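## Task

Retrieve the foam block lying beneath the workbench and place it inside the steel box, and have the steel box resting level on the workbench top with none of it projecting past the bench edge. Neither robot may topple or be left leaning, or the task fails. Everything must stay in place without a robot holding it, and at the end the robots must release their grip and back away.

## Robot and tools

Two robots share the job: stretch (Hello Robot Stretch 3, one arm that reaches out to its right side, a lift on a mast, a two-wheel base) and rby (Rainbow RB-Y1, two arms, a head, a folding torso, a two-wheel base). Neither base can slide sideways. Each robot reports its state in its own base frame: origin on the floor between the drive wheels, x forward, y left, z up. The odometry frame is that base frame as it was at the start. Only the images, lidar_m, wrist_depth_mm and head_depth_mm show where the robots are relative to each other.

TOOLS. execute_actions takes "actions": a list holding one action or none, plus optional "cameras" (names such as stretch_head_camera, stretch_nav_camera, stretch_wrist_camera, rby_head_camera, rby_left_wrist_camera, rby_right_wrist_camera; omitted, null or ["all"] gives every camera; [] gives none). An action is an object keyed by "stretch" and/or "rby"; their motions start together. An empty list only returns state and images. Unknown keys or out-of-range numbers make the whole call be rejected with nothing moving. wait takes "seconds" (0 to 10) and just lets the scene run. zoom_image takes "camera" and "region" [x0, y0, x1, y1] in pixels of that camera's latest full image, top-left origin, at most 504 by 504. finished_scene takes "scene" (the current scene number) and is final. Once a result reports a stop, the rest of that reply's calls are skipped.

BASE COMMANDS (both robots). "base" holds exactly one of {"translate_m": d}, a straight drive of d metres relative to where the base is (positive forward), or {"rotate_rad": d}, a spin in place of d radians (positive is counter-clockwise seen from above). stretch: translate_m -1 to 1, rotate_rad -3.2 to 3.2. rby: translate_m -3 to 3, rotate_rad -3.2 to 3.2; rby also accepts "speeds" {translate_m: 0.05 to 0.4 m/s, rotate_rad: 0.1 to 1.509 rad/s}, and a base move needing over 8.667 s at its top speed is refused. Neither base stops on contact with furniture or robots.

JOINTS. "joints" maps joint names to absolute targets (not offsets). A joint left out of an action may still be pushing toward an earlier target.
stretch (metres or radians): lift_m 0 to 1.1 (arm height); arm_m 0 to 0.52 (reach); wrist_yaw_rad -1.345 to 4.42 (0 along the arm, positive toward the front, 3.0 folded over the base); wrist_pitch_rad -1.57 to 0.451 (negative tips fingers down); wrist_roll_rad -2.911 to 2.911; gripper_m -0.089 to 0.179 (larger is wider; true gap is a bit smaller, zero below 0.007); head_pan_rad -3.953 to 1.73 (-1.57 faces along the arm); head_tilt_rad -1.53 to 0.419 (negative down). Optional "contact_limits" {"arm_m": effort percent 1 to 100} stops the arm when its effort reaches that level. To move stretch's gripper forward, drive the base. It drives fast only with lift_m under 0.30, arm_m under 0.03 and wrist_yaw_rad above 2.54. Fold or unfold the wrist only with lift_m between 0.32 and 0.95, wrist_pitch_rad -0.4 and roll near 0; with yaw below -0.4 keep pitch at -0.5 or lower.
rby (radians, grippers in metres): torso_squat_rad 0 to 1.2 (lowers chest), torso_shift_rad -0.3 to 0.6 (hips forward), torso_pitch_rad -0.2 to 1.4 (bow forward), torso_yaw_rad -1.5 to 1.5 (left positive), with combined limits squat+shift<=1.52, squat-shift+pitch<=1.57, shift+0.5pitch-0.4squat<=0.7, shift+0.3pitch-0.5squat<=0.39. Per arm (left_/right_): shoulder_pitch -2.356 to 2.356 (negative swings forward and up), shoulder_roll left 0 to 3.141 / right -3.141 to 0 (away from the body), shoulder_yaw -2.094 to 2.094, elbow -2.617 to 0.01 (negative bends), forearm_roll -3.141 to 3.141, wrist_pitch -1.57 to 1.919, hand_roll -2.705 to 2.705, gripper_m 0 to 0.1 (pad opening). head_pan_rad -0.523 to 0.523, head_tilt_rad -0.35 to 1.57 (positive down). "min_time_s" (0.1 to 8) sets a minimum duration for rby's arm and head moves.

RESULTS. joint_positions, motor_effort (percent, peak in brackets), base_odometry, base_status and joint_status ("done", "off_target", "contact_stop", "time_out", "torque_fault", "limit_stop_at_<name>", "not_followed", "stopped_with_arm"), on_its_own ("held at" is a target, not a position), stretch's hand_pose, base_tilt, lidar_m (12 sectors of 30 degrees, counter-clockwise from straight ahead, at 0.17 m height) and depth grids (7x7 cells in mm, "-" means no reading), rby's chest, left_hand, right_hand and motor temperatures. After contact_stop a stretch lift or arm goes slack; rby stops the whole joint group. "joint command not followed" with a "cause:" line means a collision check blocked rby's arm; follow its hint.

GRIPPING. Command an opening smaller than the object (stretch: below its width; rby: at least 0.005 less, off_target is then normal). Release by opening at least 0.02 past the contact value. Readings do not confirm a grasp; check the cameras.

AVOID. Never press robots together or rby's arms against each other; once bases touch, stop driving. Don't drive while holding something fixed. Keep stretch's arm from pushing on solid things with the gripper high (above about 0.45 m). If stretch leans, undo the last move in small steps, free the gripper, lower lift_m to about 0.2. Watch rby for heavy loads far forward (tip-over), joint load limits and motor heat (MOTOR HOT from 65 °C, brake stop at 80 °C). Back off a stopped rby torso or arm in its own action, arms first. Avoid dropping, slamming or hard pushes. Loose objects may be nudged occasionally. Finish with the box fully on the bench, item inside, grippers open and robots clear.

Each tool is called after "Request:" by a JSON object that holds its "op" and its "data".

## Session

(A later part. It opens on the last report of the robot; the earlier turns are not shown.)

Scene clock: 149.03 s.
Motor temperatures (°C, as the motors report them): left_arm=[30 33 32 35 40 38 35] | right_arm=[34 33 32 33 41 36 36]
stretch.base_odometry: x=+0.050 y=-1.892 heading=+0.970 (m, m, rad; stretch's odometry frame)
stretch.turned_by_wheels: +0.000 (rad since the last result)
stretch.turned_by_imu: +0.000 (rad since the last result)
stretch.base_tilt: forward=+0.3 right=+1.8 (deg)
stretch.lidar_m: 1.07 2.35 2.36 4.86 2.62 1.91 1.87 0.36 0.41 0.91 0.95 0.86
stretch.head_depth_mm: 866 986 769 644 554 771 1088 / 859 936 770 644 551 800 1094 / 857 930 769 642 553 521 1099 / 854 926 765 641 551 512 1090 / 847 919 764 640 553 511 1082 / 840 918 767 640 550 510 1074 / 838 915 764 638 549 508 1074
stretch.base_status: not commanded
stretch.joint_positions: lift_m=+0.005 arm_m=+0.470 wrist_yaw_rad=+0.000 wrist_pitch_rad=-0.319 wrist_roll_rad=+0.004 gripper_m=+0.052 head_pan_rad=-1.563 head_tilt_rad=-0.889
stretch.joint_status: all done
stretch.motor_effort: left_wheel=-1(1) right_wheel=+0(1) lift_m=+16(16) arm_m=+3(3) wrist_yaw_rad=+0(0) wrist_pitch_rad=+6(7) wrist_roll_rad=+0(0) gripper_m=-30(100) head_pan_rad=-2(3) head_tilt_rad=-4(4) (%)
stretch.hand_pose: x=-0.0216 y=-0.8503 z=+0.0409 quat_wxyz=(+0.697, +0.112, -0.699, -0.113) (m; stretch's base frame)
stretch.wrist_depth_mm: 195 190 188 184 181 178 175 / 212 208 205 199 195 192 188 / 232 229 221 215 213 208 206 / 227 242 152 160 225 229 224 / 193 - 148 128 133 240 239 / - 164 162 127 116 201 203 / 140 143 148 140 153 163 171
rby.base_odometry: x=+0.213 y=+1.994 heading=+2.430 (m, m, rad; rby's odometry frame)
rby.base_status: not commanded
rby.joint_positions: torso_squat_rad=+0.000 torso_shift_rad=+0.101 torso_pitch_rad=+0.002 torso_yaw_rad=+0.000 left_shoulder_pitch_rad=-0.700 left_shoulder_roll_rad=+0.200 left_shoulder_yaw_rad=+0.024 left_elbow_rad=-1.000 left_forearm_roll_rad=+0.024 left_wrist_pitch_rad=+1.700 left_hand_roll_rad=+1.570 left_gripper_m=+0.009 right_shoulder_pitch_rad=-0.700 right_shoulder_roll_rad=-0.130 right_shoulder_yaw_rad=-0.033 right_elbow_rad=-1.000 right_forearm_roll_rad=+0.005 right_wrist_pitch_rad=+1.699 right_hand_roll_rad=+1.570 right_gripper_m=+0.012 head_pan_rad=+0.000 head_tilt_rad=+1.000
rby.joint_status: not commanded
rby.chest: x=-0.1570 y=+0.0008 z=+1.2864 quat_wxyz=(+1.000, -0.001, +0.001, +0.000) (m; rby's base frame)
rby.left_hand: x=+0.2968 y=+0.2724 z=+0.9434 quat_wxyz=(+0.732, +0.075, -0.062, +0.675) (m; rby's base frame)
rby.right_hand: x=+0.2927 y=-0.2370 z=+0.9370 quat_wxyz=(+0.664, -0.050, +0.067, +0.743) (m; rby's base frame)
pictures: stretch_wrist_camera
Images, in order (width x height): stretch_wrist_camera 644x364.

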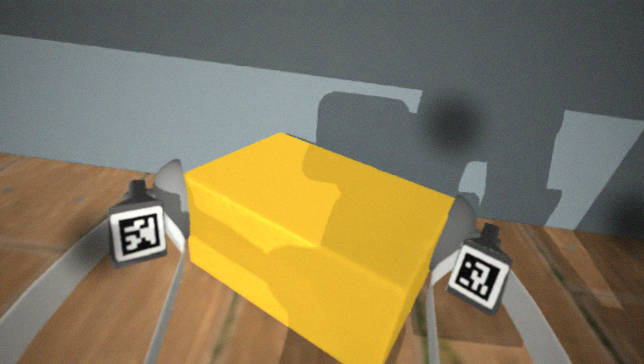

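Request:
{"op": "execute_actions", "data": {"actions": [{"rby":{"base":{"translate_m":-0.85},"min_time_s":2,"joints":{"left_shoulder_pitch_rad":-1.0,"left_elbow_rad":-0.9,"left_wrist_pitch_rad":1.9,"right_shoulder_pitch_rad":-1.0,"right_elbow_rad":-0.9,"right_wrist_pitch_rad":1.9,"left_shoulder_roll_rad":0.26,"right_shoulder_roll_rad":-0.19}},"stretch":{"joints":{"lift_m":0.15,"arm_m":0.0}}}], "cameras": ["rby_head_camera","stretch_wrist_camera"]}}

Scene clock: 165.13 s.
Motor temperatures (°C, as the motors report them): left_arm=[30 34 32 35 42 38 35] | right_arm=[34 33 32 33 43 36 36]
stretch.base_odometry: x=+0.050 y=-1.892 heading=+0.970 (m, m, rad; stretch's odometry frame)
stretch.turned_by_wheels: +0.000 (rad since the last result)
stretch.turned_by_imu: +0.003 (rad since the last result)
stretch.base_tilt: forward=+0.5 right=+1.9 (deg)
stretch.lidar_m: 1.07 2.38 1.76 4.86 2.62 1.91 1.87 0.36 0.41 0.91 0.95 0.86
stretch.head_depth_mm: 868 985 771 645 554 770 1085 / 863 942 772 643 552 802 1098 / 857 935 768 641 552 521 1101 / 856 930 767 641 552 511 - / 844 915 764 641 551 510 1079 / 842 916 763 639 551 510 1078 / 832 918 764 640 550 509 1073
stretch.base_status: not commanded
stretch.joint_positions: lift_m=+0.150 arm_m=+0.003 wrist_yaw_rad=+0.001 wrist_pitch_rad=-0.322 wrist_roll_rad=+0.004 gripper_m=+0.070 head_pan_rad=-1.563 head_tilt_rad=-0.889
stretch.joint_status: all done
joint sent to its limit — the command would take stretch.arm_m past its lower limit, so that joint was sent only as far as its limit.
stretch.on_its_own: gripper_m is held at +0.070, not at your +0.050, by its stall guard, which is not easing now
stretch.motor_effort: left_wheel=-1(2) right_wheel=-1(2) lift_m=+30(33) arm_m=-3(7) wrist_yaw_rad=-2(6) wrist_pitch_rad=+7(14) wrist_roll_rad=+0(0) gripper_m=+0(24) head_pan_rad=-3(3) head_tilt_rad=-5(4) (%)
stretch.hand_pose: x=-0.0212 y=-0.3831 z=+0.1845 quat_wxyz=(+0.697, +0.114, -0.699, -0.113) (m; stretch's base frame)
stretch.wrist_depth_mm: 659 653 630 618 610 563 392 / 694 692 683 659 667 579 380 / 581 621 653 635 700 567 366 / 458 481 520 544 580 534 362 / 378 394 417 429 473 457 348 / 324 336 345 362 364 394 344 / 287 288 299 308 321 338 321
rby.base_odometry: x=+0.856 y=+1.438 heading=+2.430 (m, m, rad; rby's odometry frame)
rby.base_status: done
rby.joint_positions: torso_squat_rad=+0.000 torso_shift_rad=+0.100 torso_pitch_rad=+0.001 torso_yaw_rad=+0.000 left_shoulder_pitch_rad=-0.700 left_shoulder_roll_rad=+0.194 left_shoulder_yaw_rad=+0.024 left_elbow_rad=-0.999 left_forearm_roll_rad=+0.027 left_wrist_pitch_rad=+1.701 left_hand_roll_rad=+1.570 left_gripper_m=+0.001 right_shoulder_pitch_rad=-0.701 right_shoulder_roll_rad=-0.123 right_shoulder_yaw_rad=-0.033 right_elbow_rad=-0.999 right_forearm_roll_rad=+0.002 right_wrist_pitch_rad=+1.700 right_hand_roll_rad=+1.570 right_gripper_m=+0.000 head_pan_rad=+0.000 head_tilt_rad=+1.000
rby.joint_status: left_shoulder_pitch_rad contact_stop_at_left_shoulder_roll_rad (moved -0.001 of -0.300); left_shoulder_roll_rad contact_stop (moved -0.006 of +0.060); left_elbow_rad contact_stop_at_left_shoulder_roll_rad (moved +0.001 of +0.100); left_wrist_pitch_rad contact_stop_at_left_shoulder_roll_rad (moved +0.001 of +0.200); right_shoulder_pitch_rad contact_stop_at_right_shoulder_roll_rad (moved -0.001 of -0.300); right_shoulder_roll_rad contact_stop (moved +0.007 of -0.060); right_elbow_rad contact_stop_at_right_shoulder_roll_rad (moved +0.001 of +0.100); right_wrist_pitch_rad contact_stop_at_right_shoulder_roll_rad (moved +0.001 of +0.201)
rby.on_its_own: left_shoulder_pitch_rad is held at -0.700, not at your -1.000, since a contact_stop; left_shoulder_roll_rad is held at +0.194, not at your +0.260, since a contact_stop; left_elbow_rad is held at -0.999, not at your -0.900, since a contact_stop; left_wrist_pitch_rad is held at +1.701, not at your +1.900, since a contact_stop; right_shoulder_pitch_rad is held at -0.701, not at your -1.000, since a contact_stop; right_shoulder_roll_rad is held at -0.123, not at your -0.190, since a contact_stop; right_elbow_rad is held at -0.999, not at your -0.900, since a contact_stop; right_wrist_pitch_rad is held at +1.700, not at your +1.900, since a contact_stop; left_gripper_m moved -0.008 to your old target +0.000; right_gripper_m moved -0.012 to your old target +0.000
rby.chest: x=-0.1579 y=+0.0008 z=+1.2864 quat_wxyz=(+1.000, -0.001, +0.000, +0.000) (m; rby's base frame)
rby.left_hand: x=+0.2958 y=+0.2679 z=+0.9433 quat_wxyz=(+0.733, +0.073, -0.059, +0.673) (m; rby's base frame)
rby.right_hand: x=+0.2916 y=-0.2321 z=+0.9370 quat_wxyz=(+0.663, -0.047, +0.064, +0.745) (m; rby's base frame)
pictures: rby_head_camera, stretch_wrist_camera
Images, in order (width x height): rby_head_camera 896x504, stretch_wrist_camera 644x364.

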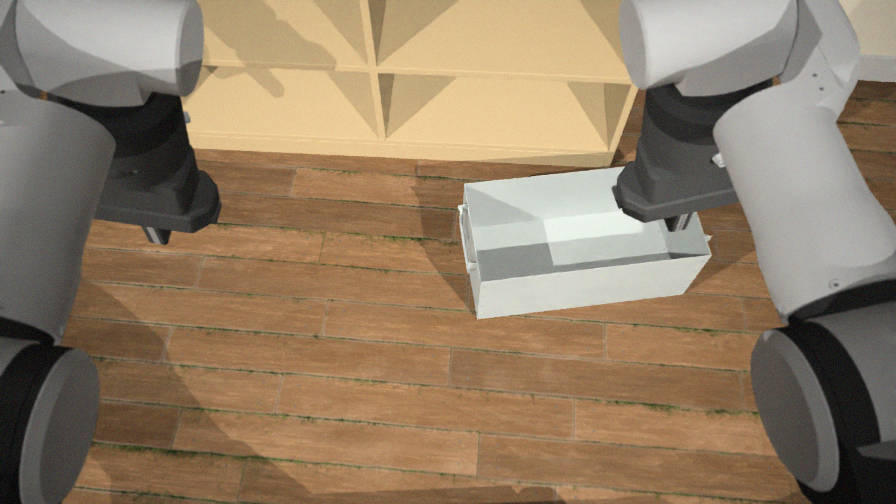

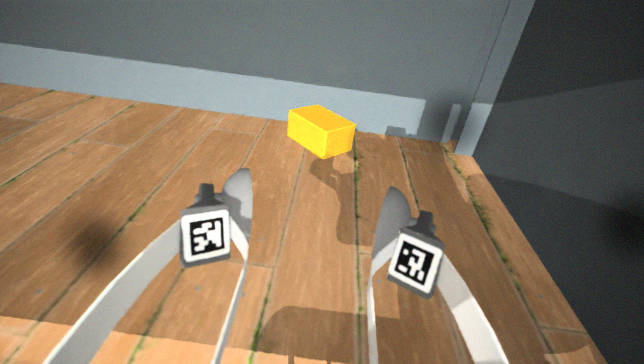

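Request:
{"op": "execute_actions", "data": {"actions": [{"rby":{"base":{"rotate_rad":-0.98},"joints":{"left_gripper_m":0.1,"right_gripper_m":0.1,"left_shoulder_pitch_rad":-1.2,"left_elbow_rad":-0.7,"left_wrist_pitch_rad":1.9,"right_shoulder_pitch_rad":-1.2,"right_elbow_rad":-0.7,"right_wrist_pitch_rad":1.9,"left_shoulder_roll_rad":0.35,"right_shoulder_roll_rad":-0.35,"left_shoulder_yaw_rad":0,"right_shoulder_yaw_rad":0,"left_forearm_roll_rad":0,"right_forearm_roll_rad":0}},"stretch":{"joints":{"arm_m":0.25,"gripper_m":0.175,"wrist_pitch_rad":-0.6}}}], "cameras": ["stretch_wrist_camera"]}}

Request:
{"op": "execute_actions", "data": {"actions": [{"rby":{"base":{"translate_m":0.5}}}], "cameras": []}}

Request:
{"op": "execute_actions", "data": {"actions": [{"rby":{"base":{"rotate_rad":1.13}}}], "cameras": ["rby_head_camera"]}}

Scene clock: 185.67 s.
Motor temperatures (°C, as the motors report them): left_arm=[30 34 32 35 40 38 35] | right_arm=[34 33 32 33 41 36 36]
stretch.base_odometry: x=+0.050 y=-1.892 heading=+0.970 (m, m, rad; stretch's odometry frame)
stretch.turned_by_wheels: +0.000 (rad since the last result)
stretch.turned_by_imu: +0.001 (rad since the last result)
stretch.base_tilt: forward=+0.4 right=+1.9 (deg)
stretch.lidar_m: 1.06 2.38 1.93 4.85 2.62 1.91 1.86 0.36 0.41 0.91 0.95 0.86
stretch.head_depth_mm: 867 987 772 644 553 771 1088 / 864 939 767 645 553 802 1098 / 857 933 767 643 552 521 1097 / 851 929 767 640 553 511 1095 / 849 925 768 641 551 509 1079 / 839 915 763 640 549 508 1073 / 834 915 764 641 551 508 1082
stretch.base_status: not commanded
stretch.joint_positions: lift_m=+0.150 arm_m=+0.250 wrist_yaw_rad=+0.001 wrist_pitch_rad=-0.610 wrist_roll_rad=+0.004 gripper_m=+0.175 head_pan_rad=-1.563 head_tilt_rad=-0.889
stretch.joint_status: all done
stretch.motor_effort: left_wheel=-1(1) right_wheel=+0(0) lift_m=+30(30) arm_m=+3(4) wrist_yaw_rad=-2(2) wrist_pitch_rad=+3(10) wrist_roll_rad=+1(0) gripper_m=+1(96) head_pan_rad=-3(3) head_tilt_rad=-4(4) (%)
stretch.hand_pose: x=-0.0213 y=-0.5907 z=+0.1217 quat_wxyz=(+0.674, +0.213, -0.675, -0.213) (m; stretch's base frame)
stretch.wrist_depth_mm: 458 452 435 419 413 402 361 / 413 429 449 375 458 455 373 / 357 366 380 380 405 426 371 / 318 328 332 342 355 366 356 / - 284 292 300 311 328 325 / 249 255 262 269 277 281 294 / 229 233 238 244 250 254 265
rby.base_odometry: x=+0.856 y=+1.438 heading=+1.450 (m, m, rad; rby's odometry frame)
rby.base_status: done
rby.joint_positions: torso_squat_rad=+0.000 torso_shift_rad=+0.100 torso_pitch_rad=+0.001 torso_yaw_rad=+0.000 left_shoulder_pitch_rad=-1.200 left_shoulder_roll_rad=+0.350 left_shoulder_yaw_rad=+0.000 left_elbow_rad=-0.700 left_forearm_roll_rad=+0.000 left_wrist_pitch_rad=+1.900 left_hand_roll_rad=+1.570 left_gripper_m=+0.100 right_shoulder_pitch_rad=-1.200 right_shoulder_roll_rad=-0.350 right_shoulder_yaw_rad=+0.000 right_elbow_rad=-0.700 right_forearm_roll_rad=+0.000 right_wrist_pitch_rad=+1.900 right_hand_roll_rad=+1.570 right_gripper_m=+0.099 head_pan_rad=+0.000 head_tilt_rad=+1.000
rby.joint_status: all done
rby.chest: x=-0.1579 y=+0.0008 z=+1.2864 quat_wxyz=(+1.000, -0.001, +0.000, +0.000) (m; rby's base frame)
rby.left_hand: x=+0.3630 y=+0.3058 z=+1.1328 quat_wxyz=(+0.697, +0.122, -0.122, +0.696) (m; rby's base frame)
rby.right_hand: x=+0.3627 y=-0.3050 z=+1.1335 quat_wxyz=(+0.697, -0.123, +0.123, +0.695) (m; rby's base frame)
pictures: stretch_wrist_camera
Images, in order (width x height): stretch_wrist_camera 644x364.

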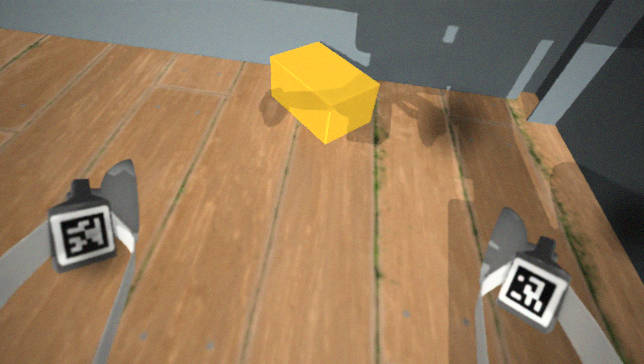

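Scene clock: 188.27 s.
Motor temperatures (°C, as the motors report them): left_arm=[30 34 32 35 40 38 35] | right_arm=[34 33 32 33 41 36 36]
stretch.base_odometry: x=+0.050 y=-1.892 heading=+0.970 (m, m, rad; stretch's odometry frame)
stretch.turned_by_wheels: +0.000 (rad since the last result)
stretch.turned_by_imu: +0.001 (rad since the last result)
stretch.base_tilt: forward=+0.4 right=+1.9 (deg)
stretch.lidar_m: 1.07 1.88 1.96 4.84 2.62 1.91 1.86 0.36 0.41 0.92 0.95 0.86
stretch.head_depth_mm: 867 985 767 644 554 773 1085 / 861 941 771 645 552 798 1100 / 854 933 769 642 552 521 1102 / 849 925 765 643 552 511 1095 / 849 919 764 642 549 509 1081 / 840 915 762 641 551 509 1073 / 834 914 760 639 549 509 1075
stretch.base_status: not commanded
stretch.joint_positions: lift_m=+0.150 arm_m=+0.250 wrist_yaw_rad=+0.001 wrist_pitch_rad=-0.610 wrist_roll_rad=+0.004 gripper_m=+0.175 head_pan_rad=-1.563 head_tilt_rad=-0.889
stretch.joint_status: not commanded
stretch.motor_effort: left_wheel=-1(1) right_wheel=+0(0) lift_m=+30(30) arm_m=+3(3) wrist_yaw_rad=-2(2) wrist_pitch_rad=+3(4) wrist_roll_rad=+0(1) gripper_m=+0(1) head_pan_rad=-2(2) head_tilt_rad=-4(4) (%)
stretch.hand_pose: x=-0.0213 y=-0.5907 z=+0.1217 quat_wxyz=(+0.674, +0.213, -0.675, -0.213) (m; stretch's base frame)
stretch.wrist_depth_mm: 460 448 433 424 413 399 361 / 413 428 449 375 455 459 379 / 356 365 384 378 410 429 371 / 316 324 329 340 354 364 358 / - 283 291 301 310 326 322 / 248 256 261 270 276 283 296 / 227 231 237 245 250 254 264
rby.base_odometry: x=+0.916 y=+1.935 heading=+1.450 (m, m, rad; rby's odometry frame)
rby.base_status: done
rby.joint_positions: torso_squat_rad=+0.000 torso_shift_rad=+0.100 torso_pitch_rad=+0.001 torso_yaw_rad=+0.000 left_shoulder_pitch_rad=-1.200 left_shoulder_roll_rad=+0.350 left_shoulder_yaw_rad=+0.000 left_elbow_rad=-0.700 left_forearm_roll_rad=+0.000 left_wrist_pitch_rad=+1.900 left_hand_roll_rad=+1.570 left_gripper_m=+0.100 right_shoulder_pitch_rad=-1.200 right_shoulder_roll_rad=-0.350 right_shoulder_yaw_rad=+0.000 right_elbow_rad=-0.700 right_forearm_roll_rad=+0.000 right_wrist_pitch_rad=+1.900 right_hand_roll_rad=+1.570 right_gripper_m=+0.099 head_pan_rad=+0.000 head_tilt_rad=+1.000
rby.joint_status: not commanded
rby.chest: x=-0.1578 y=+0.0008 z=+1.2864 quat_wxyz=(+1.000, -0.001, +0.001, +0.000) (m; rby's base frame)
rby.left_hand: x=+0.3630 y=+0.3058 z=+1.1327 quat_wxyz=(+0.697, +0.122, -0.122, +0.696) (m; rby's base frame)
rby.right_hand: x=+0.3628 y=-0.3050 z=+1.1334 quat_wxyz=(+0.697, -0.123, +0.123, +0.695) (m; rby's base frame)
pictures: none
No camera images: the call's "cameras" was empty. Leave "cameras" out to get every camera's image.

Scene clock: 191.57 s.
Motor temperatures (°C, as the motors report them): left_arm=[30 34 32 35 40 38 35] | right_arm=[34 33 32 33 41 36 36]
stretch.base_odometry: x=+0.050 y=-1.892 heading=+0.970 (m, m, rad; stretch's odometry frame)
stretch.turned_by_wheels: +0.000 (rad since the last result)
stretch.turned_by_imu: +0.001 (rad since the last result)
stretch.base_tilt: forward=+0.4 right=+1.9 (deg)
stretch.lidar_m: 1.07 1.61 1.65 4.85 2.62 1.91 1.86 0.36 0.41 0.92 0.95 0.86
stretch.head_depth_mm: 867 982 773 644 552 771 1080 / 859 941 767 642 552 801 1095 / 855 933 767 642 552 520 1101 / 851 922 764 642 552 511 1096 / 846 914 766 639 550 510 1083 / 837 918 760 640 550 510 1069 / 839 912 761 640 550 509 1072
stretch.base_status: not commanded
stretch.joint_positions: lift_m=+0.150 arm_m=+0.250 wrist_yaw_rad=+0.001 wrist_pitch_rad=-0.610 wrist_roll_rad=+0.004 gripper_m=+0.175 head_pan_rad=-1.563 head_tilt_rad=-0.889
stretch.joint_status: not commanded
stretch.motor_effort: left_wheel=-1(1) right_wheel=-1(0) lift_m=+30(30) arm_m=+3(3) wrist_yaw_rad=-2(2) wrist_pitch_rad=+3(4) wrist_roll_rad=+1(0) gripper_m=+0(0) head_pan_rad=-2(3) head_tilt_rad=-4(5) (%)
stretch.hand_pose: x=-0.0213 y=-0.5907 z=+0.1217 quat_wxyz=(+0.674, +0.213, -0.675, -0.213) (m; stretch's base frame)
stretch.wrist_depth_mm: 458 451 434 418 413 401 363 / 411 429 444 377 461 459 374 / 356 367 382 379 409 428 370 / 316 324 330 345 353 368 358 / - 285 293 303 312 325 325 / 249 255 261 270 278 284 296 / 227 232 237 245 250 255 264
rby.base_odometry: x=+0.917 y=+1.935 heading=+2.579 (m, m, rad; rby's odometry frame)
rby.base_status: done
rby.joint_positions: torso_squat_rad=+0.000 torso_shift_rad=+0.100 torso_pitch_rad=+0.001 torso_yaw_rad=+0.000 left_shoulder_pitch_rad=-1.200 left_shoulder_roll_rad=+0.350 left_shoulder_yaw_rad=+0.000 left_elbow_rad=-0.700 left_forearm_roll_rad=+0.000 left_wrist_pitch_rad=+1.900 left_hand_roll_rad=+1.570 left_gripper_m=+0.100 right_shoulder_pitch_rad=-1.200 right_shoulder_roll_rad=-0.350 right_shoulder_yaw_rad=+0.000 right_elbow_rad=-0.700 right_forearm_roll_rad=+0.000 right_wrist_pitch_rad=+1.900 right_hand_roll_rad=+1.570 right_gripper_m=+0.099 head_pan_rad=+0.000 head_tilt_rad=+1.000
rby.joint_status: not commanded
rby.chest: x=-0.1578 y=+0.0008 z=+1.2864 quat_wxyz=(+1.000, -0.001, +0.000, +0.000) (m; rby's base frame)
rby.left_hand: x=+0.3630 y=+0.3058 z=+1.1327 quat_wxyz=(+0.697, +0.122, -0.122, +0.696) (m; rby's base frame)
rby.right_hand: x=+0.3627 y=-0.3050 z=+1.1334 quat_wxyz=(+0.697, -0.123, +0.123, +0.695) (m; rby's base frame)
pictures: rby_head_camera
Images, in order (width x height): rby_head_camera 896x504.

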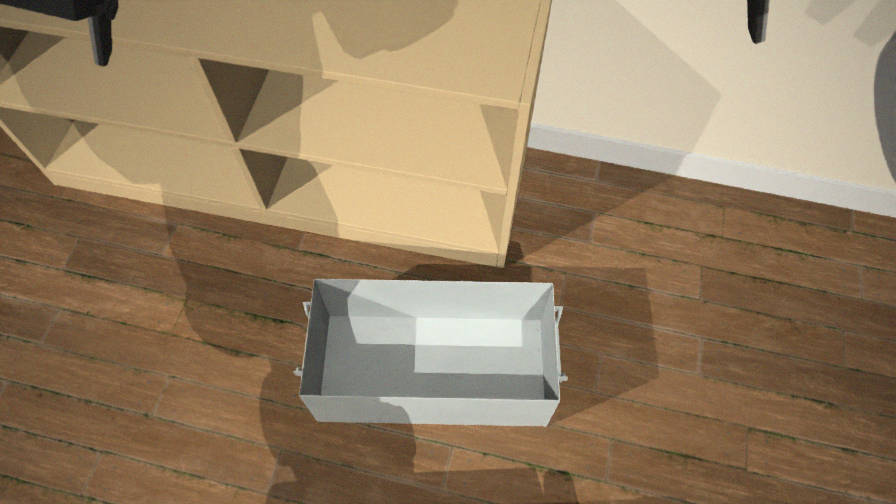

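Request:
{"op": "execute_actions", "data": {"actions": [{"rby":{"joints":{"left_forearm_roll_rad":0.35,"right_forearm_roll_rad":-0.35,"left_shoulder_roll_rad":0.45,"right_shoulder_roll_rad":-0.35}},"stretch":{"base":{"translate_m":-0.2},"joints":{"arm_m":0.42,"wrist_yaw_rad":0.75,"lift_m":0.07}}}], "cameras": ["stretch_wrist_camera"]}}

Scene clock: 199.33 s.
Motor temperatures (°C, as the motors report them): left_arm=[30 34 32 35 39 38 35] | right_arm=[34 33 32 33 40 36 36]
stretch.base_odometry: x=-0.063 y=-2.056 heading=+0.971 (m, m, rad; stretch's odometry frame)
stretch.turned_by_wheels: +0.001 (rad since the last result)
stretch.turned_by_imu: +0.134 (rad since the last result)
stretch.base_tilt: forward=+0.3 right=+1.9 (deg)
stretch.lidar_m: 2.95 1.75 4.90 4.32 2.12 1.69 1.69 1.23 0.25 0.87 1.00 1.03
stretch.head_depth_mm: 834 962 1145 1338 574 511 1104 / 840 924 772 642 553 512 1103 / 844 922 765 646 553 511 1063 / 848 923 764 641 552 510 1093 / 856 932 765 641 551 513 1089 / 857 937 763 638 551 785 1092 / 870 946 761 638 548 798 1082
stretch.base_status: translate_m off_target (by the wheels' count: -0.1998 of -0.2000)
stretch.joint_positions: lift_m=+0.070 arm_m=+0.420 wrist_yaw_rad=+0.748 wrist_pitch_rad=-0.613 wrist_roll_rad=+0.004 gripper_m=+0.175 head_pan_rad=-1.564 head_tilt_rad=-0.890
stretch.joint_status: all done
stretch.on_its_own: right_wheel is at rest, and its effort (-52) is outside its rest range (-18 to +18)
stretch.motor_effort: left_wheel=+4(8) right_wheel=-52(59) lift_m=+17(26) arm_m=+4(0) wrist_yaw_rad=+2(7) wrist_pitch_rad=+5(5) wrist_roll_rad=+0(0) gripper_m=+0(1) head_pan_rad=-3(3) head_tilt_rad=-4(4) (%)
stretch.hand_pose: x=+0.1117 y=-0.7081 z=+0.0418 quat_wxyz=(+0.705, +0.445, -0.550, +0.047) (m; stretch's base frame)
stretch.wrist_depth_mm: 339 350 370 395 355 276 227 / 284 293 307 318 332 276 235 / 243 251 260 273 281 209 221 / 217 223 227 234 243 181 180 / - 195 200 207 214 189 174 / 172 177 180 185 190 193 200 / 157 160 163 168 171 174 180
rby.base_odometry: x=+0.917 y=+1.935 heading=+2.579 (m, m, rad; rby's odometry frame)
rby.base_status: not commanded
rby.joint_positions: torso_squat_rad=+0.000 torso_shift_rad=+0.100 torso_pitch_rad=+0.001 torso_yaw_rad=+0.000 left_shoulder_pitch_rad=-1.200 left_shoulder_roll_rad=+0.450 left_shoulder_yaw_rad=+0.000 left_elbow_rad=-0.700 left_forearm_roll_rad=+0.350 left_wrist_pitch_rad=+1.900 left_hand_roll_rad=+1.570 left_gripper_m=+0.100 right_shoulder_pitch_rad=-1.200 right_shoulder_roll_rad=-0.350 right_shoulder_yaw_rad=+0.000 right_elbow_rad=-0.700 right_forearm_roll_rad=-0.350 right_wrist_pitch_rad=+1.900 right_hand_roll_rad=+1.570 right_gripper_m=+0.099 head_pan_rad=+0.000 head_tilt_rad=+1.000
rby.joint_status: all done
rby.chest: x=-0.1578 y=+0.0008 z=+1.2864 quat_wxyz=(+1.000, -0.001, +0.000, +0.000) (m; rby's base frame)
rby.left_hand: x=+0.3631 y=+0.2853 z=+1.1368 quat_wxyz=(+0.715, +0.016, -0.022, +0.699) (m; rby's base frame)
rby.right_hand: x=+0.3586 y=-0.2304 z=+1.1194 quat_wxyz=(+0.668, +0.000, +0.014, +0.744) (m; rby's base frame)
pictures: stretch_wrist_camera
Images, in order (width x height): stretch_wrist_camera 644x364.

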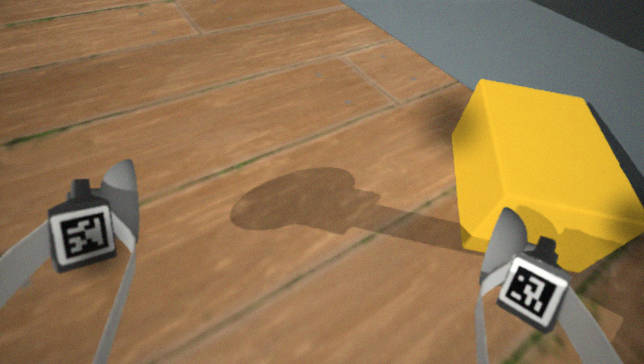

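Request:
{"op": "execute_actions", "data": {"actions": [{"rby":{"joints":{"right_hand_roll_rad":1.47,"torso_squat_rad":1.0,"torso_shift_rad":0.46,"torso_pitch_rad":0.85,"left_wrist_pitch_rad":1.05,"right_wrist_pitch_rad":1.05,"head_tilt_rad":0.5}},"stretch":{"base":{"translate_m":0.03},"joints":{"lift_m":0.17}}}], "cameras": ["rby_head_camera"]}}

Request:
{"op": "execute_actions", "data": {"actions": [{"stretch":{"joints":{"arm_m":0.45,"wrist_yaw_rad":0.4}}}], "cameras": ["stretch_wrist_camera"]}}

Scene clock: 209.93 s.
Motor temperatures (°C, as the motors report them): left_arm=[30 33 32 35 39 38 35] | right_arm=[34 33 32 33 40 36 36]
stretch.base_odometry: x=-0.046 y=-2.032 heading=+0.971 (m, m, rad; stretch's odometry frame)
stretch.turned_by_wheels: +0.000 (rad since the last result)
stretch.turned_by_imu: +0.001 (rad since the last result)
stretch.base_tilt: forward=+0.5 right=+1.9 (deg)
stretch.lidar_m: 2.91 1.72 4.89 4.41 2.15 1.72 1.72 0.30 0.26 0.92 1.00 1.00
stretch.head_depth_mm: 836 971 1090 658 553 511 1105 / 841 927 768 642 552 511 1081 / 848 923 766 641 551 511 1083 / 853 923 767 641 551 514 1097 / 857 936 763 641 551 784 1088 / 867 939 764 638 551 800 1085 / 871 947 763 639 550 799 1087
stretch.base_status: done
stretch.joint_positions: lift_m=+0.170 arm_m=+0.420 wrist_yaw_rad=+0.748 wrist_pitch_rad=-0.613 wrist_roll_rad=+0.004 gripper_m=+0.175 head_pan_rad=-1.564 head_tilt_rad=-0.890
stretch.joint_status: all done
stretch.motor_effort: left_wheel=-1(5) right_wheel=+0(41) lift_m=+30(34) arm_m=+3(3) wrist_yaw_rad=+2(2) wrist_pitch_rad=+4(5) wrist_roll_rad=+1(1) gripper_m=+0(0) head_pan_rad=-3(2) head_tilt_rad=-5(4) (%)
stretch.hand_pose: x=+0.1117 y=-0.7081 z=+0.1412 quat_wxyz=(+0.705, +0.445, -0.550, +0.047) (m; stretch's base frame)
stretch.wrist_depth_mm: 526 554 578 504 358 280 229 / 439 457 480 491 390 298 241 / 383 392 407 423 407 317 253 / 339 348 352 368 381 325 268 / - 303 315 322 326 279 284 / 267 275 282 289 293 243 293 / 246 249 255 260 266 262 279
rby.base_odometry: x=+0.917 y=+1.935 heading=+2.579 (m, m, rad; rby's odometry frame)
rby.base_status: not commanded
rby.joint_positions: torso_squat_rad=+1.000 torso_shift_rad=+0.460 torso_pitch_rad=+0.850 torso_yaw_rad=+0.000 left_shoulder_pitch_rad=-1.200 left_shoulder_roll_rad=+0.450 left_shoulder_yaw_rad=+0.000 left_elbow_rad=-0.700 left_forearm_roll_rad=+0.350 left_wrist_pitch_rad=+1.050 left_hand_roll_rad=+1.570 left_gripper_m=+0.100 right_shoulder_pitch_rad=-1.200 right_shoulder_roll_rad=-0.350 right_shoulder_yaw_rad=+0.000 right_elbow_rad=-0.700 right_forearm_roll_rad=-0.350 right_wrist_pitch_rad=+1.050 right_hand_roll_rad=+1.470 right_gripper_m=+0.099 head_pan_rad=+0.000 head_tilt_rad=+0.500
rby.joint_status: all done
rby.chest: x=+0.1724 y=+0.0005 z=+0.8236 quat_wxyz=(+0.911, -0.001, +0.412, +0.000) (m; rby's base frame)
rby.left_hand: x=+0.5780 y=+0.2767 z=+0.2569 quat_wxyz=(+0.727, +0.003, -0.010, +0.687) (m; rby's base frame)
rby.right_hand: x=+0.5589 y=-0.2106 z=+0.2447 quat_wxyz=(+0.712, +0.032, -0.016, +0.701) (m; rby's base frame)
pictures: rby_head_camera
Images, in order (width x height): rby_head_camera 896x504.

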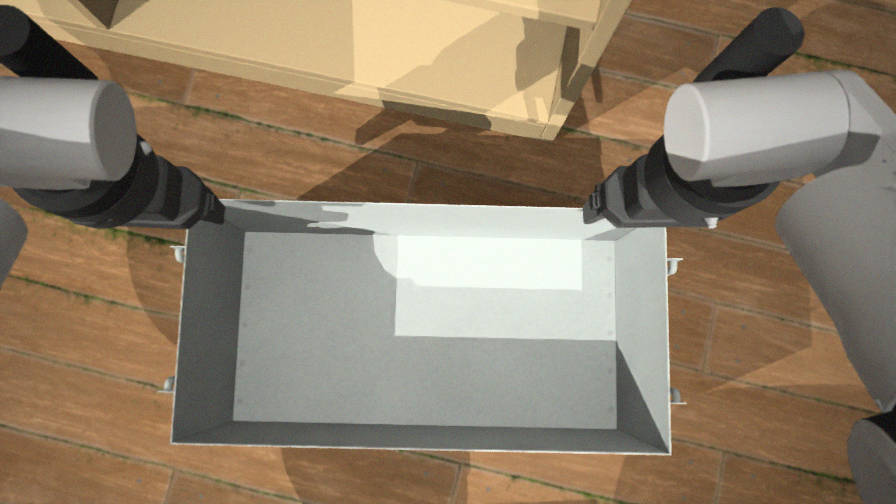

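Scene clock: 211.13 s.
Motor temperatures (°C, as the motors report them): left_arm=[30 33 32 35 39 38 35] | right_arm=[34 33 32 33 40 36 36]
stretch.base_odometry: x=-0.046 y=-2.032 heading=+0.971 (m, m, rad; stretch's odometry frame)
stretch.turned_by_wheels: +0.000 (rad since the last result)
stretch.turned_by_imu: +0.000 (rad since the last result)
stretch.base_tilt: forward=+0.4 right=+1.9 (deg)
stretch.lidar_m: 2.91 1.73 4.87 4.38 2.16 1.72 1.72 0.30 0.26 0.92 1.00 1.00
stretch.head_depth_mm: 834 967 1092 660 554 511 1107 / 843 923 769 643 552 512 1083 / 848 920 764 642 551 511 1088 / 853 930 766 641 551 512 1091 / 861 937 762 641 550 788 1091 / 863 937 763 639 550 798 1089 / 868 950 761 638 551 795 1089
stretch.base_status: not commanded
stretch.joint_positions: lift_m=+0.170 arm_m=+0.450 wrist_yaw_rad=+0.403 wrist_pitch_rad=-0.613 wrist_roll_rad=+0.004 gripper_m=+0.175 head_pan_rad=-1.564 head_tilt_rad=-0.890
stretch.joint_status: all done
stretch.motor_effort: left_wheel=-1(1) right_wheel=+0(0) lift_m=+30(30) arm_m=+4(5) wrist_yaw_rad=-4(5) wrist_pitch_rad=+4(4) wrist_roll_rad=+0(0) gripper_m=+1(1) head_pan_rad=-2(2) head_tilt_rad=-4(4) (%)
stretch.hand_pose: x=+0.0552 y=-0.7746 z=+0.1412 quat_wxyz=(+0.702, +0.344, -0.619, -0.075) (m; stretch's base frame)
stretch.wrist_depth_mm: 522 484 366 292 244 209 182 / 440 455 422 329 269 226 197 / 378 392 405 377 299 249 213 / 340 346 355 360 312 275 232 / - 303 313 307 271 308 253 / 266 277 281 280 248 301 275 / 244 251 255 260 268 273 280
rby.base_odometry: x=+0.917 y=+1.935 heading=+2.579 (m, m, rad; rby's odometry frame)
rby.base_status: not commanded
rby.joint_positions: torso_squat_rad=+1.000 torso_shift_rad=+0.460 torso_pitch_rad=+0.850 torso_yaw_rad=+0.000 left_shoulder_pitch_rad=-1.200 left_shoulder_roll_rad=+0.450 left_shoulder_yaw_rad=+0.000 left_elbow_rad=-0.700 left_forearm_roll_rad=+0.350 left_wrist_pitch_rad=+1.050 left_hand_roll_rad=+1.570 left_gripper_m=+0.100 right_shoulder_pitch_rad=-1.200 right_shoulder_roll_rad=-0.350 right_shoulder_yaw_rad=+0.000 right_elbow_rad=-0.700 right_forearm_roll_rad=-0.350 right_wrist_pitch_rad=+1.050 right_hand_roll_rad=+1.470 right_gripper_m=+0.099 head_pan_rad=+0.000 head_tilt_rad=+0.500
rby.joint_status: not commanded
rby.chest: x=+0.1724 y=+0.0005 z=+0.8236 quat_wxyz=(+0.911, -0.001, +0.412, +0.000) (m; rby's base frame)
rby.left_hand: x=+0.5780 y=+0.2767 z=+0.2569 quat_wxyz=(+0.727, +0.003, -0.010, +0.687) (m; rby's base frame)
rby.right_hand: x=+0.5589 y=-0.2106 z=+0.2447 quat_wxyz=(+0.712, +0.032, -0.016, +0.701) (m; rby's base frame)
pictures: stretch_wrist_camera
Images, in order (width x height): stretch_wrist_camera 644x364.

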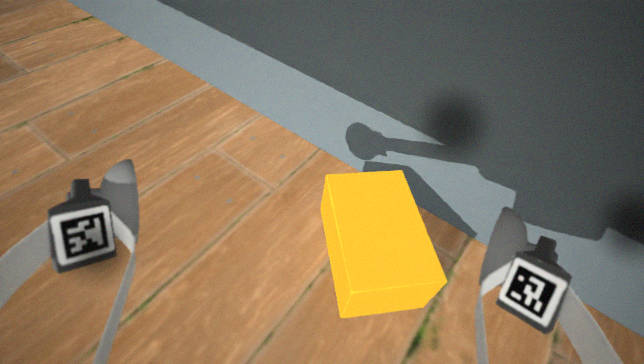

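Request:
{"op": "execute_actions", "data": {"actions": [{"rby":{"base":{"translate_m":-0.1},"joints":{"left_shoulder_roll_rad":0.42,"right_shoulder_roll_rad":-0.42,"right_hand_roll_rad":1.52,"left_hand_roll_rad":1.6}},"stretch":{"joints":{"arm_m":0.5}}}], "cameras": []}}

Request:
{"op": "execute_actions", "data": {"actions": [{"rby":{"base":{"rotate_rad":0.05}},"stretch":{"joints":{"lift_m":0.065}}}], "cameras": ["rby_head_camera","stretch_wrist_camera"]}}

Scene clock: 219.03 s.
Motor temperatures (°C, as the motors report them): left_arm=[30 33 32 35 39 38 35] | right_arm=[34 33 32 33 40 36 36]
stretch.base_odometry: x=-0.046 y=-2.032 heading=+0.971 (m, m, rad; stretch's odometry frame)
stretch.turned_by_wheels: +0.000 (rad since the last result)
stretch.turned_by_imu: +0.001 (rad since the last result)
stretch.base_tilt: forward=+0.4 right=+2.0 (deg)
stretch.lidar_m: 2.92 1.63 4.88 4.41 2.15 1.72 1.72 0.30 0.26 0.92 1.00 1.00
stretch.head_depth_mm: 836 965 1090 658 553 512 1104 / 842 917 767 644 552 510 1085 / 848 920 765 641 552 512 1090 / 854 923 766 642 551 512 1091 / 855 936 764 640 552 787 1098 / 867 942 763 638 549 800 1094 / 873 946 764 639 551 799 1093
stretch.base_status: not commanded
stretch.joint_positions: lift_m=+0.170 arm_m=+0.500 wrist_yaw_rad=+0.402 wrist_pitch_rad=-0.613 wrist_roll_rad=+0.004 gripper_m=+0.175 head_pan_rad=-1.564 head_tilt_rad=-0.890
stretch.joint_status: all done
stretch.motor_effort: left_wheel=-1(1) right_wheel=+0(1) lift_m=+30(30) arm_m=+3(3) wrist_yaw_rad=-3(4) wrist_pitch_rad=+4(4) wrist_roll_rad=+1(0) gripper_m=-1(1) head_pan_rad=-3(3) head_tilt_rad=-4(4) (%)
stretch.hand_pose: x=+0.0551 y=-0.8247 z=+0.1412 quat_wxyz=(+0.702, +0.344, -0.619, -0.075) (m; stretch's base frame)
stretch.wrist_depth_mm: 498 387 290 233 194 166 145 / 442 440 335 261 214 180 157 / 380 394 385 298 239 198 169 / 339 343 354 343 270 219 184 / - 302 314 264 286 248 202 / 267 277 280 236 287 294 218 / 243 249 255 218 223 272 240
rby.base_odometry: x=+1.001 y=+1.881 heading=+2.579 (m, m, rad; rby's odometry frame)
rby.base_status: done
rby.joint_positions: torso_squat_rad=+1.000 torso_shift_rad=+0.460 torso_pitch_rad=+0.850 torso_yaw_rad=+0.000 left_shoulder_pitch_rad=-1.200 left_shoulder_roll_rad=+0.420 left_shoulder_yaw_rad=+0.000 left_elbow_rad=-0.700 left_forearm_roll_rad=+0.350 left_wrist_pitch_rad=+1.050 left_hand_roll_rad=+1.600 left_gripper_m=+0.100 right_shoulder_pitch_rad=-1.200 right_shoulder_roll_rad=-0.420 right_shoulder_yaw_rad=+0.000 right_elbow_rad=-0.700 right_forearm_roll_rad=-0.350 right_wrist_pitch_rad=+1.050 right_hand_roll_rad=+1.520 right_gripper_m=+0.099 head_pan_rad=+0.000 head_tilt_rad=+0.500
rby.joint_status: all done
rby.chest: x=+0.1722 y=+0.0005 z=+0.8237 quat_wxyz=(+0.911, -0.001, +0.412, +0.000) (m; rby's base frame)
rby.left_hand: x=+0.5725 y=+0.2568 z=+0.2526 quat_wxyz=(+0.719, -0.004, +0.003, +0.694) (m; rby's base frame)
rby.right_hand: x=+0.5726 y=-0.2572 z=+0.2533 quat_wxyz=(+0.702, +0.002, -0.003, +0.712) (m; rby's base frame)
pictures: none
No camera images: the call's "cameras" was empty. Leave "cameras" out to get every camera's image.

Scene clock: 220.83 s.
Motor temperatures (°C, as the motors report them): left_arm=[30 33 32 35 39 38 35] | right_arm=[34 33 32 33 40 36 36]
stretch.base_odometry: x=-0.046 y=-2.032 heading=+0.971 (m, m, rad; stretch's odometry frame)
stretch.turned_by_wheels: +0.000 (rad since the last result)
stretch.turned_by_imu: +0.000 (rad since the last result)
stretch.base_tilt: forward=+0.4 right=+1.8 (deg)
stretch.lidar_m: 2.91 1.63 4.88 4.40 2.16 1.72 1.72 0.30 0.26 0.92 1.00 1.00
stretch.head_depth_mm: 836 963 1097 660 554 511 1101 / 841 924 768 643 551 511 1084 / 847 920 767 643 552 511 1079 / 851 932 765 640 552 514 1096 / 858 934 765 639 552 784 1093 / 866 940 765 639 550 800 1093 / 872 947 764 639 549 798 1096
stretch.base_status: not commanded
stretch.joint_positions: lift_m=+0.065 arm_m=+0.500 wrist_yaw_rad=+0.397 wrist_pitch_rad=-0.607 wrist_roll_rad=+0.004 gripper_m=+0.175 head_pan_rad=-1.564 head_tilt_rad=-0.890
stretch.joint_status: all done
stretch.motor_effort: left_wheel=-2(2) right_wheel=+2(3) lift_m=+14(27) arm_m=+3(3) wrist_yaw_rad=+4(5) wrist_pitch_rad=+3(4) wrist_roll_rad=+0(0) gripper_m=-1(3) head_pan_rad=-2(2) head_tilt_rad=-4(4) (%)
stretch.hand_pose: x=+0.0545 y=-0.8261 z=+0.0383 quat_wxyz=(+0.702, +0.340, -0.621, -0.075) (m; stretch's base frame)
stretch.wrist_depth_mm: 336 339 286 230 192 166 144 / 279 289 297 259 212 179 156 / 238 246 256 187 194 196 168 / 214 218 223 163 162 218 183 / - 190 197 146 143 215 199 / 168 172 177 131 130 135 198 / 153 156 160 159 163 171 177
rby.base_odometry: x=+1.001 y=+1.881 heading=+2.629 (m, m, rad; rby's odometry frame)
rby.base_status: done
rby.joint_positions: torso_squat_rad=+1.000 torso_shift_rad=+0.460 torso_pitch_rad=+0.850 torso_yaw_rad=+0.000 left_shoulder_pitch_rad=-1.200 left_shoulder_roll_rad=+0.420 left_shoulder_yaw_rad=+0.000 left_elbow_rad=-0.700 left_forearm_roll_rad=+0.350 left_wrist_pitch_rad=+1.050 left_hand_roll_rad=+1.600 left_gripper_m=+0.100 right_shoulder_pitch_rad=-1.200 right_shoulder_roll_rad=-0.420 right_shoulder_yaw_rad=+0.000 right_elbow_rad=-0.700 right_forearm_roll_rad=-0.350 right_wrist_pitch_rad=+1.050 right_hand_roll_rad=+1.520 right_gripper_m=+0.099 head_pan_rad=+0.000 head_tilt_rad=+0.500
rby.joint_status: not commanded
rby.chest: x=+0.1722 y=+0.0006 z=+0.8237 quat_wxyz=(+0.911, -0.001, +0.412, +0.000) (m; rby's base frame)
rby.left_hand: x=+0.5725 y=+0.2568 z=+0.2526 quat_wxyz=(+0.719, -0.004, +0.003, +0.695) (m; rby's base frame)
rby.right_hand: x=+0.5726 y=-0.2572 z=+0.2533 quat_wxyz=(+0.702, +0.002, -0.003, +0.712) (m; rby's base frame)
pictures: rby_head_camera, stretch_wrist_camera
Images, in order (width x height): rby_head_camera 896x504, stretch_wrist_camera 644x364.

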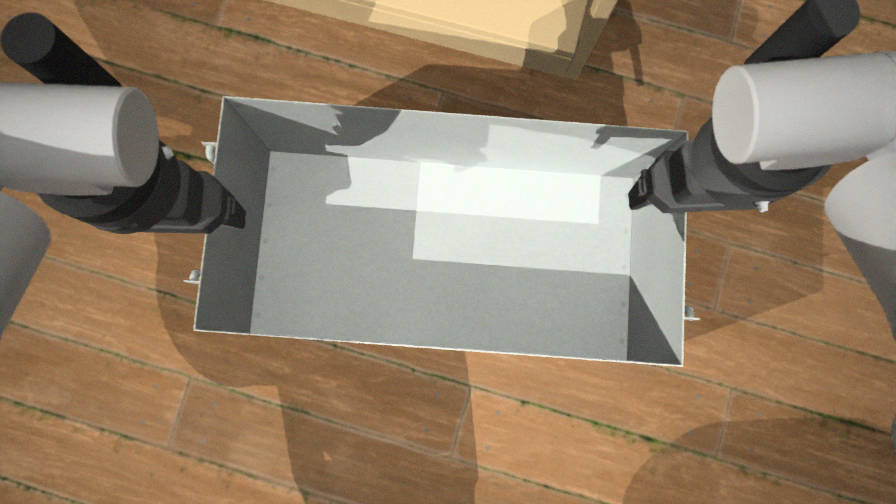

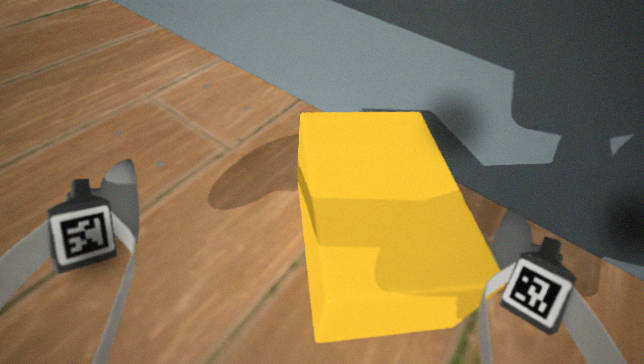

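Request:
{"op": "execute_actions", "data": {"actions": [{"rby":{"joints":{"torso_pitch_rad":1.0,"left_wrist_pitch_rad":0.9,"right_wrist_pitch_rad":0.9,"right_hand_roll_rad":1.44,"left_hand_roll_rad":1.54}},"stretch":{"joints":{"gripper_m":0.045}}}], "cameras": ["stretch_wrist_camera","rby_left_wrist_camera","rby_right_wrist_camera"]}}

Request:
{"op": "execute_actions", "data": {"actions": [{"rby":{"joints":{"left_gripper_m":0,"right_gripper_m":0}},"stretch":{"joints":{"lift_m":0.17,"arm_m":0.02}}}], "cameras": ["rby_head_camera","stretch_wrist_camera"]}}

Scene clock: 227.87 s.
Motor temperatures (°C, as the motors report them): left_arm=[30 33 32 35 39 38 35] | right_arm=[34 33 32 33 40 36 36]
stretch.base_odometry: x=-0.046 y=-2.032 heading=+0.971 (m, m, rad; stretch's odometry frame)
stretch.turned_by_wheels: +0.000 (rad since the last result)
stretch.turned_by_imu: +0.001 (rad since the last result)
stretch.base_tilt: forward=+0.4 right=+1.9 (deg)
stretch.lidar_m: 2.92 1.63 4.90 4.43 2.16 1.72 1.72 0.30 0.26 0.91 1.00 1.00
stretch.head_depth_mm: 836 972 1088 660 553 512 1099 / 841 922 770 643 553 511 1083 / 844 921 770 642 552 511 1080 / 852 929 764 641 552 514 1088 / 862 933 764 637 550 786 1092 / 868 942 761 640 550 801 1093 / 869 948 762 638 549 799 1085
stretch.base_status: not commanded
stretch.joint_positions: lift_m=+0.065 arm_m=+0.500 wrist_yaw_rad=+0.379 wrist_pitch_rad=-0.594 wrist_roll_rad=-0.003 gripper_m=+0.046 head_pan_rad=-1.564 head_tilt_rad=-0.890
stretch.joint_status: all done
stretch.on_its_own: wrist_yaw_rad is at rest, and its effort (+26) is outside its rest range (-12 to +12)
stretch.motor_effort: left_wheel=-8(10) right_wheel=+13(21) lift_m=+14(14) arm_m=+4(3) wrist_yaw_rad=+26(35) wrist_pitch_rad=-2(2) wrist_roll_rad=+4(4) gripper_m=-18(100) head_pan_rad=-2(1) head_tilt_rad=-4(4) (%)
stretch.hand_pose: x=+0.0521 y=-0.8294 z=+0.0408 quat_wxyz=(+0.704, +0.331, -0.624, -0.075) (m; stretch's base frame)
stretch.wrist_depth_mm: 344 338 275 225 189 163 143 / 285 295 296 249 208 176 154 / 243 252 254 186 224 194 167 / 213 219 221 160 236 212 181 / 190 196 138 141 146 219 197 / 170 173 170 149 180 197 201 / - 157 162 166 171 176 180
rby.base_odometry: x=+1.001 y=+1.881 heading=+2.629 (m, m, rad; rby's odometry frame)
rby.base_status: not commanded
rby.joint_positions: torso_squat_rad=+1.001 torso_shift_rad=+0.455 torso_pitch_rad=+0.969 torso_yaw_rad=+0.000 left_shoulder_pitch_rad=-1.204 left_shoulder_roll_rad=+0.422 left_shoulder_yaw_rad=+0.001 left_elbow_rad=-0.703 left_forearm_roll_rad=+0.350 left_wrist_pitch_rad=+0.900 left_hand_roll_rad=+1.540 left_gripper_m=+0.100 right_shoulder_pitch_rad=-1.202 right_shoulder_roll_rad=-0.421 right_shoulder_yaw_rad=+0.000 right_elbow_rad=-0.701 right_forearm_roll_rad=-0.350 right_wrist_pitch_rad=+0.900 right_hand_roll_rad=+1.440 right_gripper_m=+0.099 head_pan_rad=+0.000 head_tilt_rad=+0.500
rby.joint_status: torso_pitch_rad contact_stop (moved +0.119 of +0.150); the others done
rby.on_its_own: torso_pitch_rad is held at +0.972, not at your +1.000, since a contact_stop
rby.chest: x=+0.1931 y=+0.0005 z=+0.7948 quat_wxyz=(+0.885, -0.001, +0.466, +0.000) (m; rby's base frame)
rby.left_hand: x=+0.5608 y=+0.2546 z=+0.1805 quat_wxyz=(+0.739, -0.020, -0.008, +0.673) (m; rby's base frame)
rby.right_hand: x=+0.5594 y=-0.2549 z=+0.1803 quat_wxyz=(+0.730, -0.006, -0.018, +0.683) (m; rby's base frame)
pictures: rby_left_wrist_camera, rby_right_wrist_camera, stretch_wrist_camera
Images, in order (width x height): rby_left_wrist_camera 644x364, rby_right_wrist_camera 644x364, stretch_wrist_camera 644x364.

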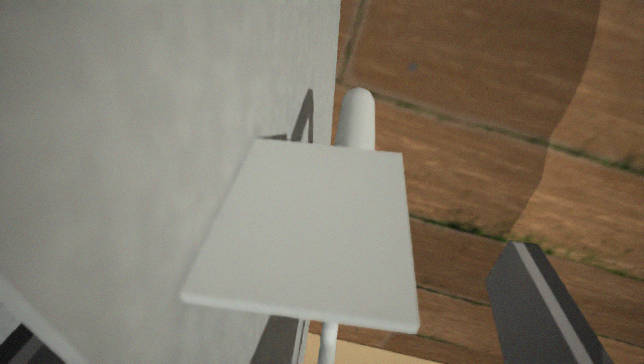

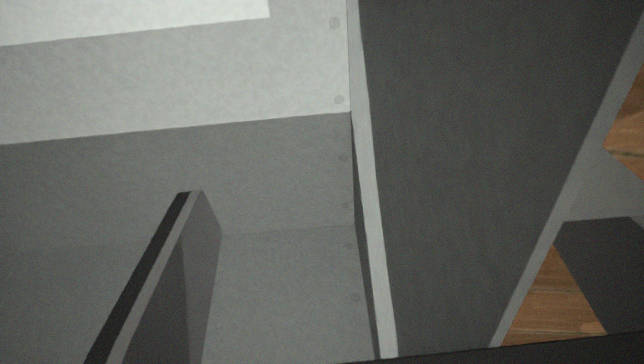

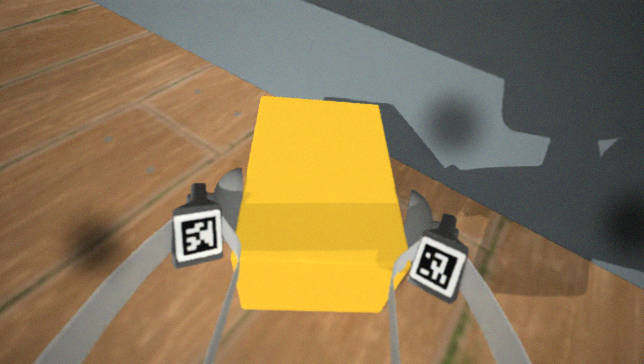

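not run: a stop came earlier in this reply.

Palms on rim; back off slightly and close.

Request:
{"op": "execute_actions", "data": {"actions": [{"rby":{"joints":{"torso_pitch_rad":0.95,"left_wrist_pitch_rad":0.95,"right_wrist_pitch_rad":0.95}},"stretch":{"joints":{"lift_m":0.17,"arm_m":0.02}}}], "cameras": []}}

Request:
{"op": "execute_actions", "data": {"actions": [{"rby":{"joints":{"left_gripper_m":0,"right_gripper_m":0}},"stretch":{"joints":{"wrist_yaw_rad":1.57}}}], "cameras": ["rby_head_camera","stretch_wrist_camera"]}}

Scene clock: 241.30 s.
Motor temperatures (°C, as the motors report them): left_arm=[30 33 32 35 39 38 35] | right_arm=[34 32 32 33 40 36 36]
stretch.base_odometry: x=-0.046 y=-2.032 heading=+0.971 (m, m, rad; stretch's odometry frame)
stretch.turned_by_wheels: +0.001 (rad since the last result)
stretch.turned_by_imu: +0.003 (rad since the last result)
stretch.base_tilt: forward=+0.4 right=+1.9 (deg)
stretch.lidar_m: 2.92 1.63 4.88 4.37 2.16 1.72 1.72 0.30 0.26 0.92 1.00 1.00
stretch.head_depth_mm: 835 967 1094 661 553 514 1103 / 842 917 771 641 552 512 1087 / 845 923 765 642 551 510 1094 / 856 925 765 640 551 514 - / 862 935 763 641 550 786 1085 / 865 940 761 639 551 797 1090 / 870 943 758 641 550 800 1093
stretch.base_status: not commanded
stretch.joint_positions: lift_m=+0.170 arm_m=+0.020 wrist_yaw_rad=+0.399 wrist_pitch_rad=-0.618 wrist_roll_rad=-0.002 gripper_m=+0.046 head_pan_rad=-1.564 head_tilt_rad=-0.890
stretch.joint_status: all done
stretch.motor_effort: left_wheel=-1(7) right_wheel=+0(13) lift_m=+31(31) arm_m=-3(4) wrist_yaw_rad=+1(26) wrist_pitch_rad=+6(6) wrist_roll_rad=+3(4) gripper_m=-15(18) head_pan_rad=-2(3) head_tilt_rad=-4(4) (%)
stretch.hand_pose: x=+0.0542 y=-0.3450 z=+0.1402 quat_wxyz=(+0.704, +0.344, -0.617, -0.077) (m; stretch's base frame)
stretch.wrist_depth_mm: 518 540 569 604 619 575 507 / 438 451 476 496 522 546 535 / 379 388 392 186 438 459 482 / 274 339 162 161 379 390 412 / 255 250 138 141 150 347 356 / 268 224 194 150 286 308 313 / 246 242 210 262 268 277 284
rby.base_odometry: x=+1.001 y=+1.881 heading=+2.629 (m, m, rad; rby's odometry frame)
rby.base_status: not commanded
rby.joint_positions: torso_squat_rad=+1.001 torso_shift_rad=+0.456 torso_pitch_rad=+0.950 torso_yaw_rad=+0.000 left_shoulder_pitch_rad=-1.200 left_shoulder_roll_rad=+0.420 left_shoulder_yaw_rad=+0.000 left_elbow_rad=-0.700 left_forearm_roll_rad=+0.350 left_wrist_pitch_rad=+0.950 left_hand_roll_rad=+1.540 left_gripper_m=+0.100 right_shoulder_pitch_rad=-1.201 right_shoulder_roll_rad=-0.420 right_shoulder_yaw_rad=+0.000 right_elbow_rad=-0.700 right_forearm_roll_rad=-0.350 right_wrist_pitch_rad=+0.950 right_hand_roll_rad=+1.440 right_gripper_m=+0.099 head_pan_rad=+0.000 head_tilt_rad=+0.500
rby.joint_status: all done
rby.chest: x=+0.1901 y=+0.0005 z=+0.7997 quat_wxyz=(+0.889, -0.001, +0.457, +0.000) (m; rby's base frame)
rby.left_hand: x=+0.5547 y=+0.2556 z=+0.1907 quat_wxyz=(+0.739, -0.006, +0.004, +0.673) (m; rby's base frame)
rby.right_hand: x=+0.5550 y=-0.2555 z=+0.1912 quat_wxyz=(+0.730, +0.004, -0.005, +0.683) (m; rby's base frame)
pictures: none
No camera images: the call's "cameras" was empty. Leave "cameras" out to get every camera's image.

Scene clock: 242.87 s.
Motor temperatures (°C, as the motors report them): left_arm=[30 33 32 35 39 38 35] | right_arm=[34 32 32 33 40 36 36]
stretch.base_odometry: x=-0.046 y=-2.032 heading=+0.971 (m, m, rad; stretch's odometry frame)
stretch.turned_by_wheels: +0.000 (rad since the last result)
stretch.turned_by_imu: +0.000 (rad since the last result)
stretch.base_tilt: forward=+0.4 right=+1.8 (deg)
stretch.lidar_m: 2.91 1.63 4.87 4.41 2.15 1.72 1.72 0.30 0.26 0.92 1.00 1.00
stretch.head_depth_mm: 837 971 1092 659 552 512 1106 / 842 920 767 642 553 512 1080 / 849 923 767 642 552 510 1094 / 852 925 763 641 553 514 1127 / 859 939 761 641 550 787 1104 / 865 941 764 639 550 800 1086 / 872 944 761 639 549 799 1090
stretch.base_status: not commanded
stretch.joint_positions: lift_m=+0.170 arm_m=+0.020 wrist_yaw_rad=+1.567 wrist_pitch_rad=-0.618 wrist_roll_rad=-0.002 gripper_m=+0.046 head_pan_rad=-1.564 head_tilt_rad=-0.890
stretch.joint_status: all done
stretch.motor_effort: left_wheel=-1(1) right_wheel=+0(0) lift_m=+31(31) arm_m=-2(4) wrist_yaw_rad=+4(2) wrist_pitch_rad=+6(6) wrist_roll_rad=+3(3) gripper_m=-16(15) head_pan_rad=-2(3) head_tilt_rad=-4(4) (%)
stretch.hand_pose: x=+0.1735 y=-0.1663 z=+0.1402 quat_wxyz=(+0.630, +0.627, -0.325, +0.323) (m; stretch's base frame)
stretch.wrist_depth_mm: 525 548 572 608 611 675 717 / 443 458 475 493 505 539 581 / 379 395 392 186 425 439 480 / 334 345 161 160 366 384 407 / 296 309 138 141 150 328 354 / 269 274 218 151 283 297 316 / 246 249 256 263 264 270 282
rby.base_odometry: x=+1.001 y=+1.881 heading=+2.629 (m, m, rad; rby's odometry frame)
rby.base_status: not commanded
rby.joint_positions: torso_squat_rad=+1.001 torso_shift_rad=+0.456 torso_pitch_rad=+0.950 torso_yaw_rad=+0.000 left_shoulder_pitch_rad=-1.201 left_shoulder_roll_rad=+0.417 left_shoulder_yaw_rad=+0.000 left_elbow_rad=-0.701 left_forearm_roll_rad=+0.351 left_wrist_pitch_rad=+0.950 left_hand_roll_rad=+1.540 left_gripper_m=+0.002 right_shoulder_pitch_rad=-1.201 right_shoulder_roll_rad=-0.418 right_shoulder_yaw_rad=+0.000 right_elbow_rad=-0.701 right_forearm_roll_rad=-0.351 right_wrist_pitch_rad=+0.950 right_hand_roll_rad=+1.440 right_gripper_m=+0.002 head_pan_rad=+0.000 head_tilt_rad=+0.500
rby.joint_status: all done
rby.chest: x=+0.1901 y=+0.0005 z=+0.7997 quat_wxyz=(+0.889, -0.001, +0.457, +0.000) (m; rby's base frame)
rby.left_hand: x=+0.5546 y=+0.2527 z=+0.1905 quat_wxyz=(+0.740, -0.008, +0.006, +0.673) (m; rby's base frame)
rby.right_hand: x=+0.5548 y=-0.2541 z=+0.1911 quat_wxyz=(+0.730, +0.005, -0.006, +0.683) (m; rby's base frame)
pictures: rby_head_camera, stretch_wrist_camera
Images, in order (width x height): rby_head_camera 896x504, stretch_wrist_camera 644x364.

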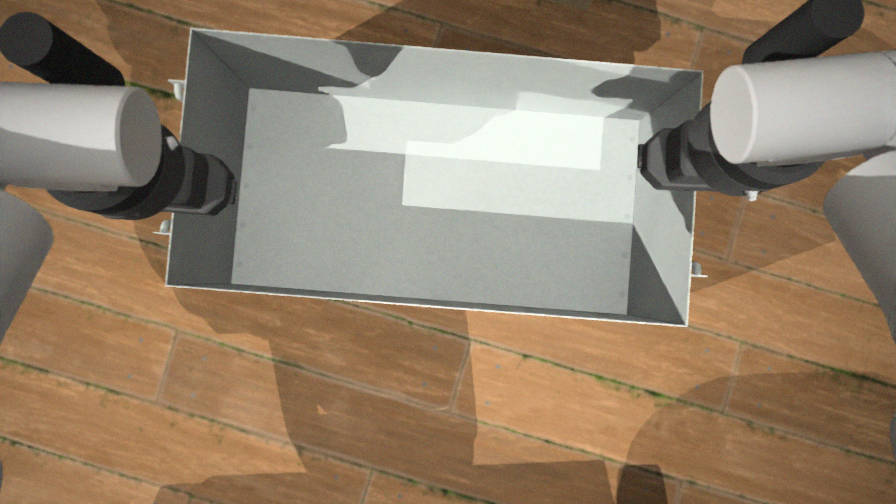

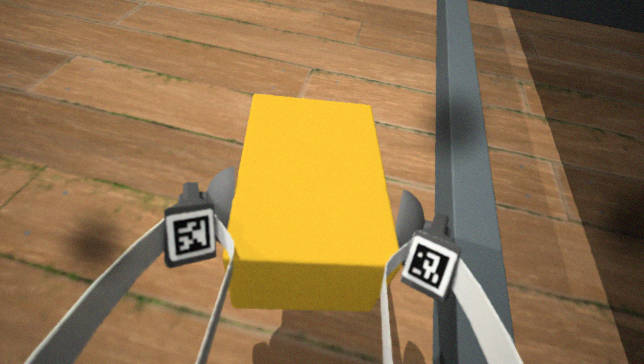

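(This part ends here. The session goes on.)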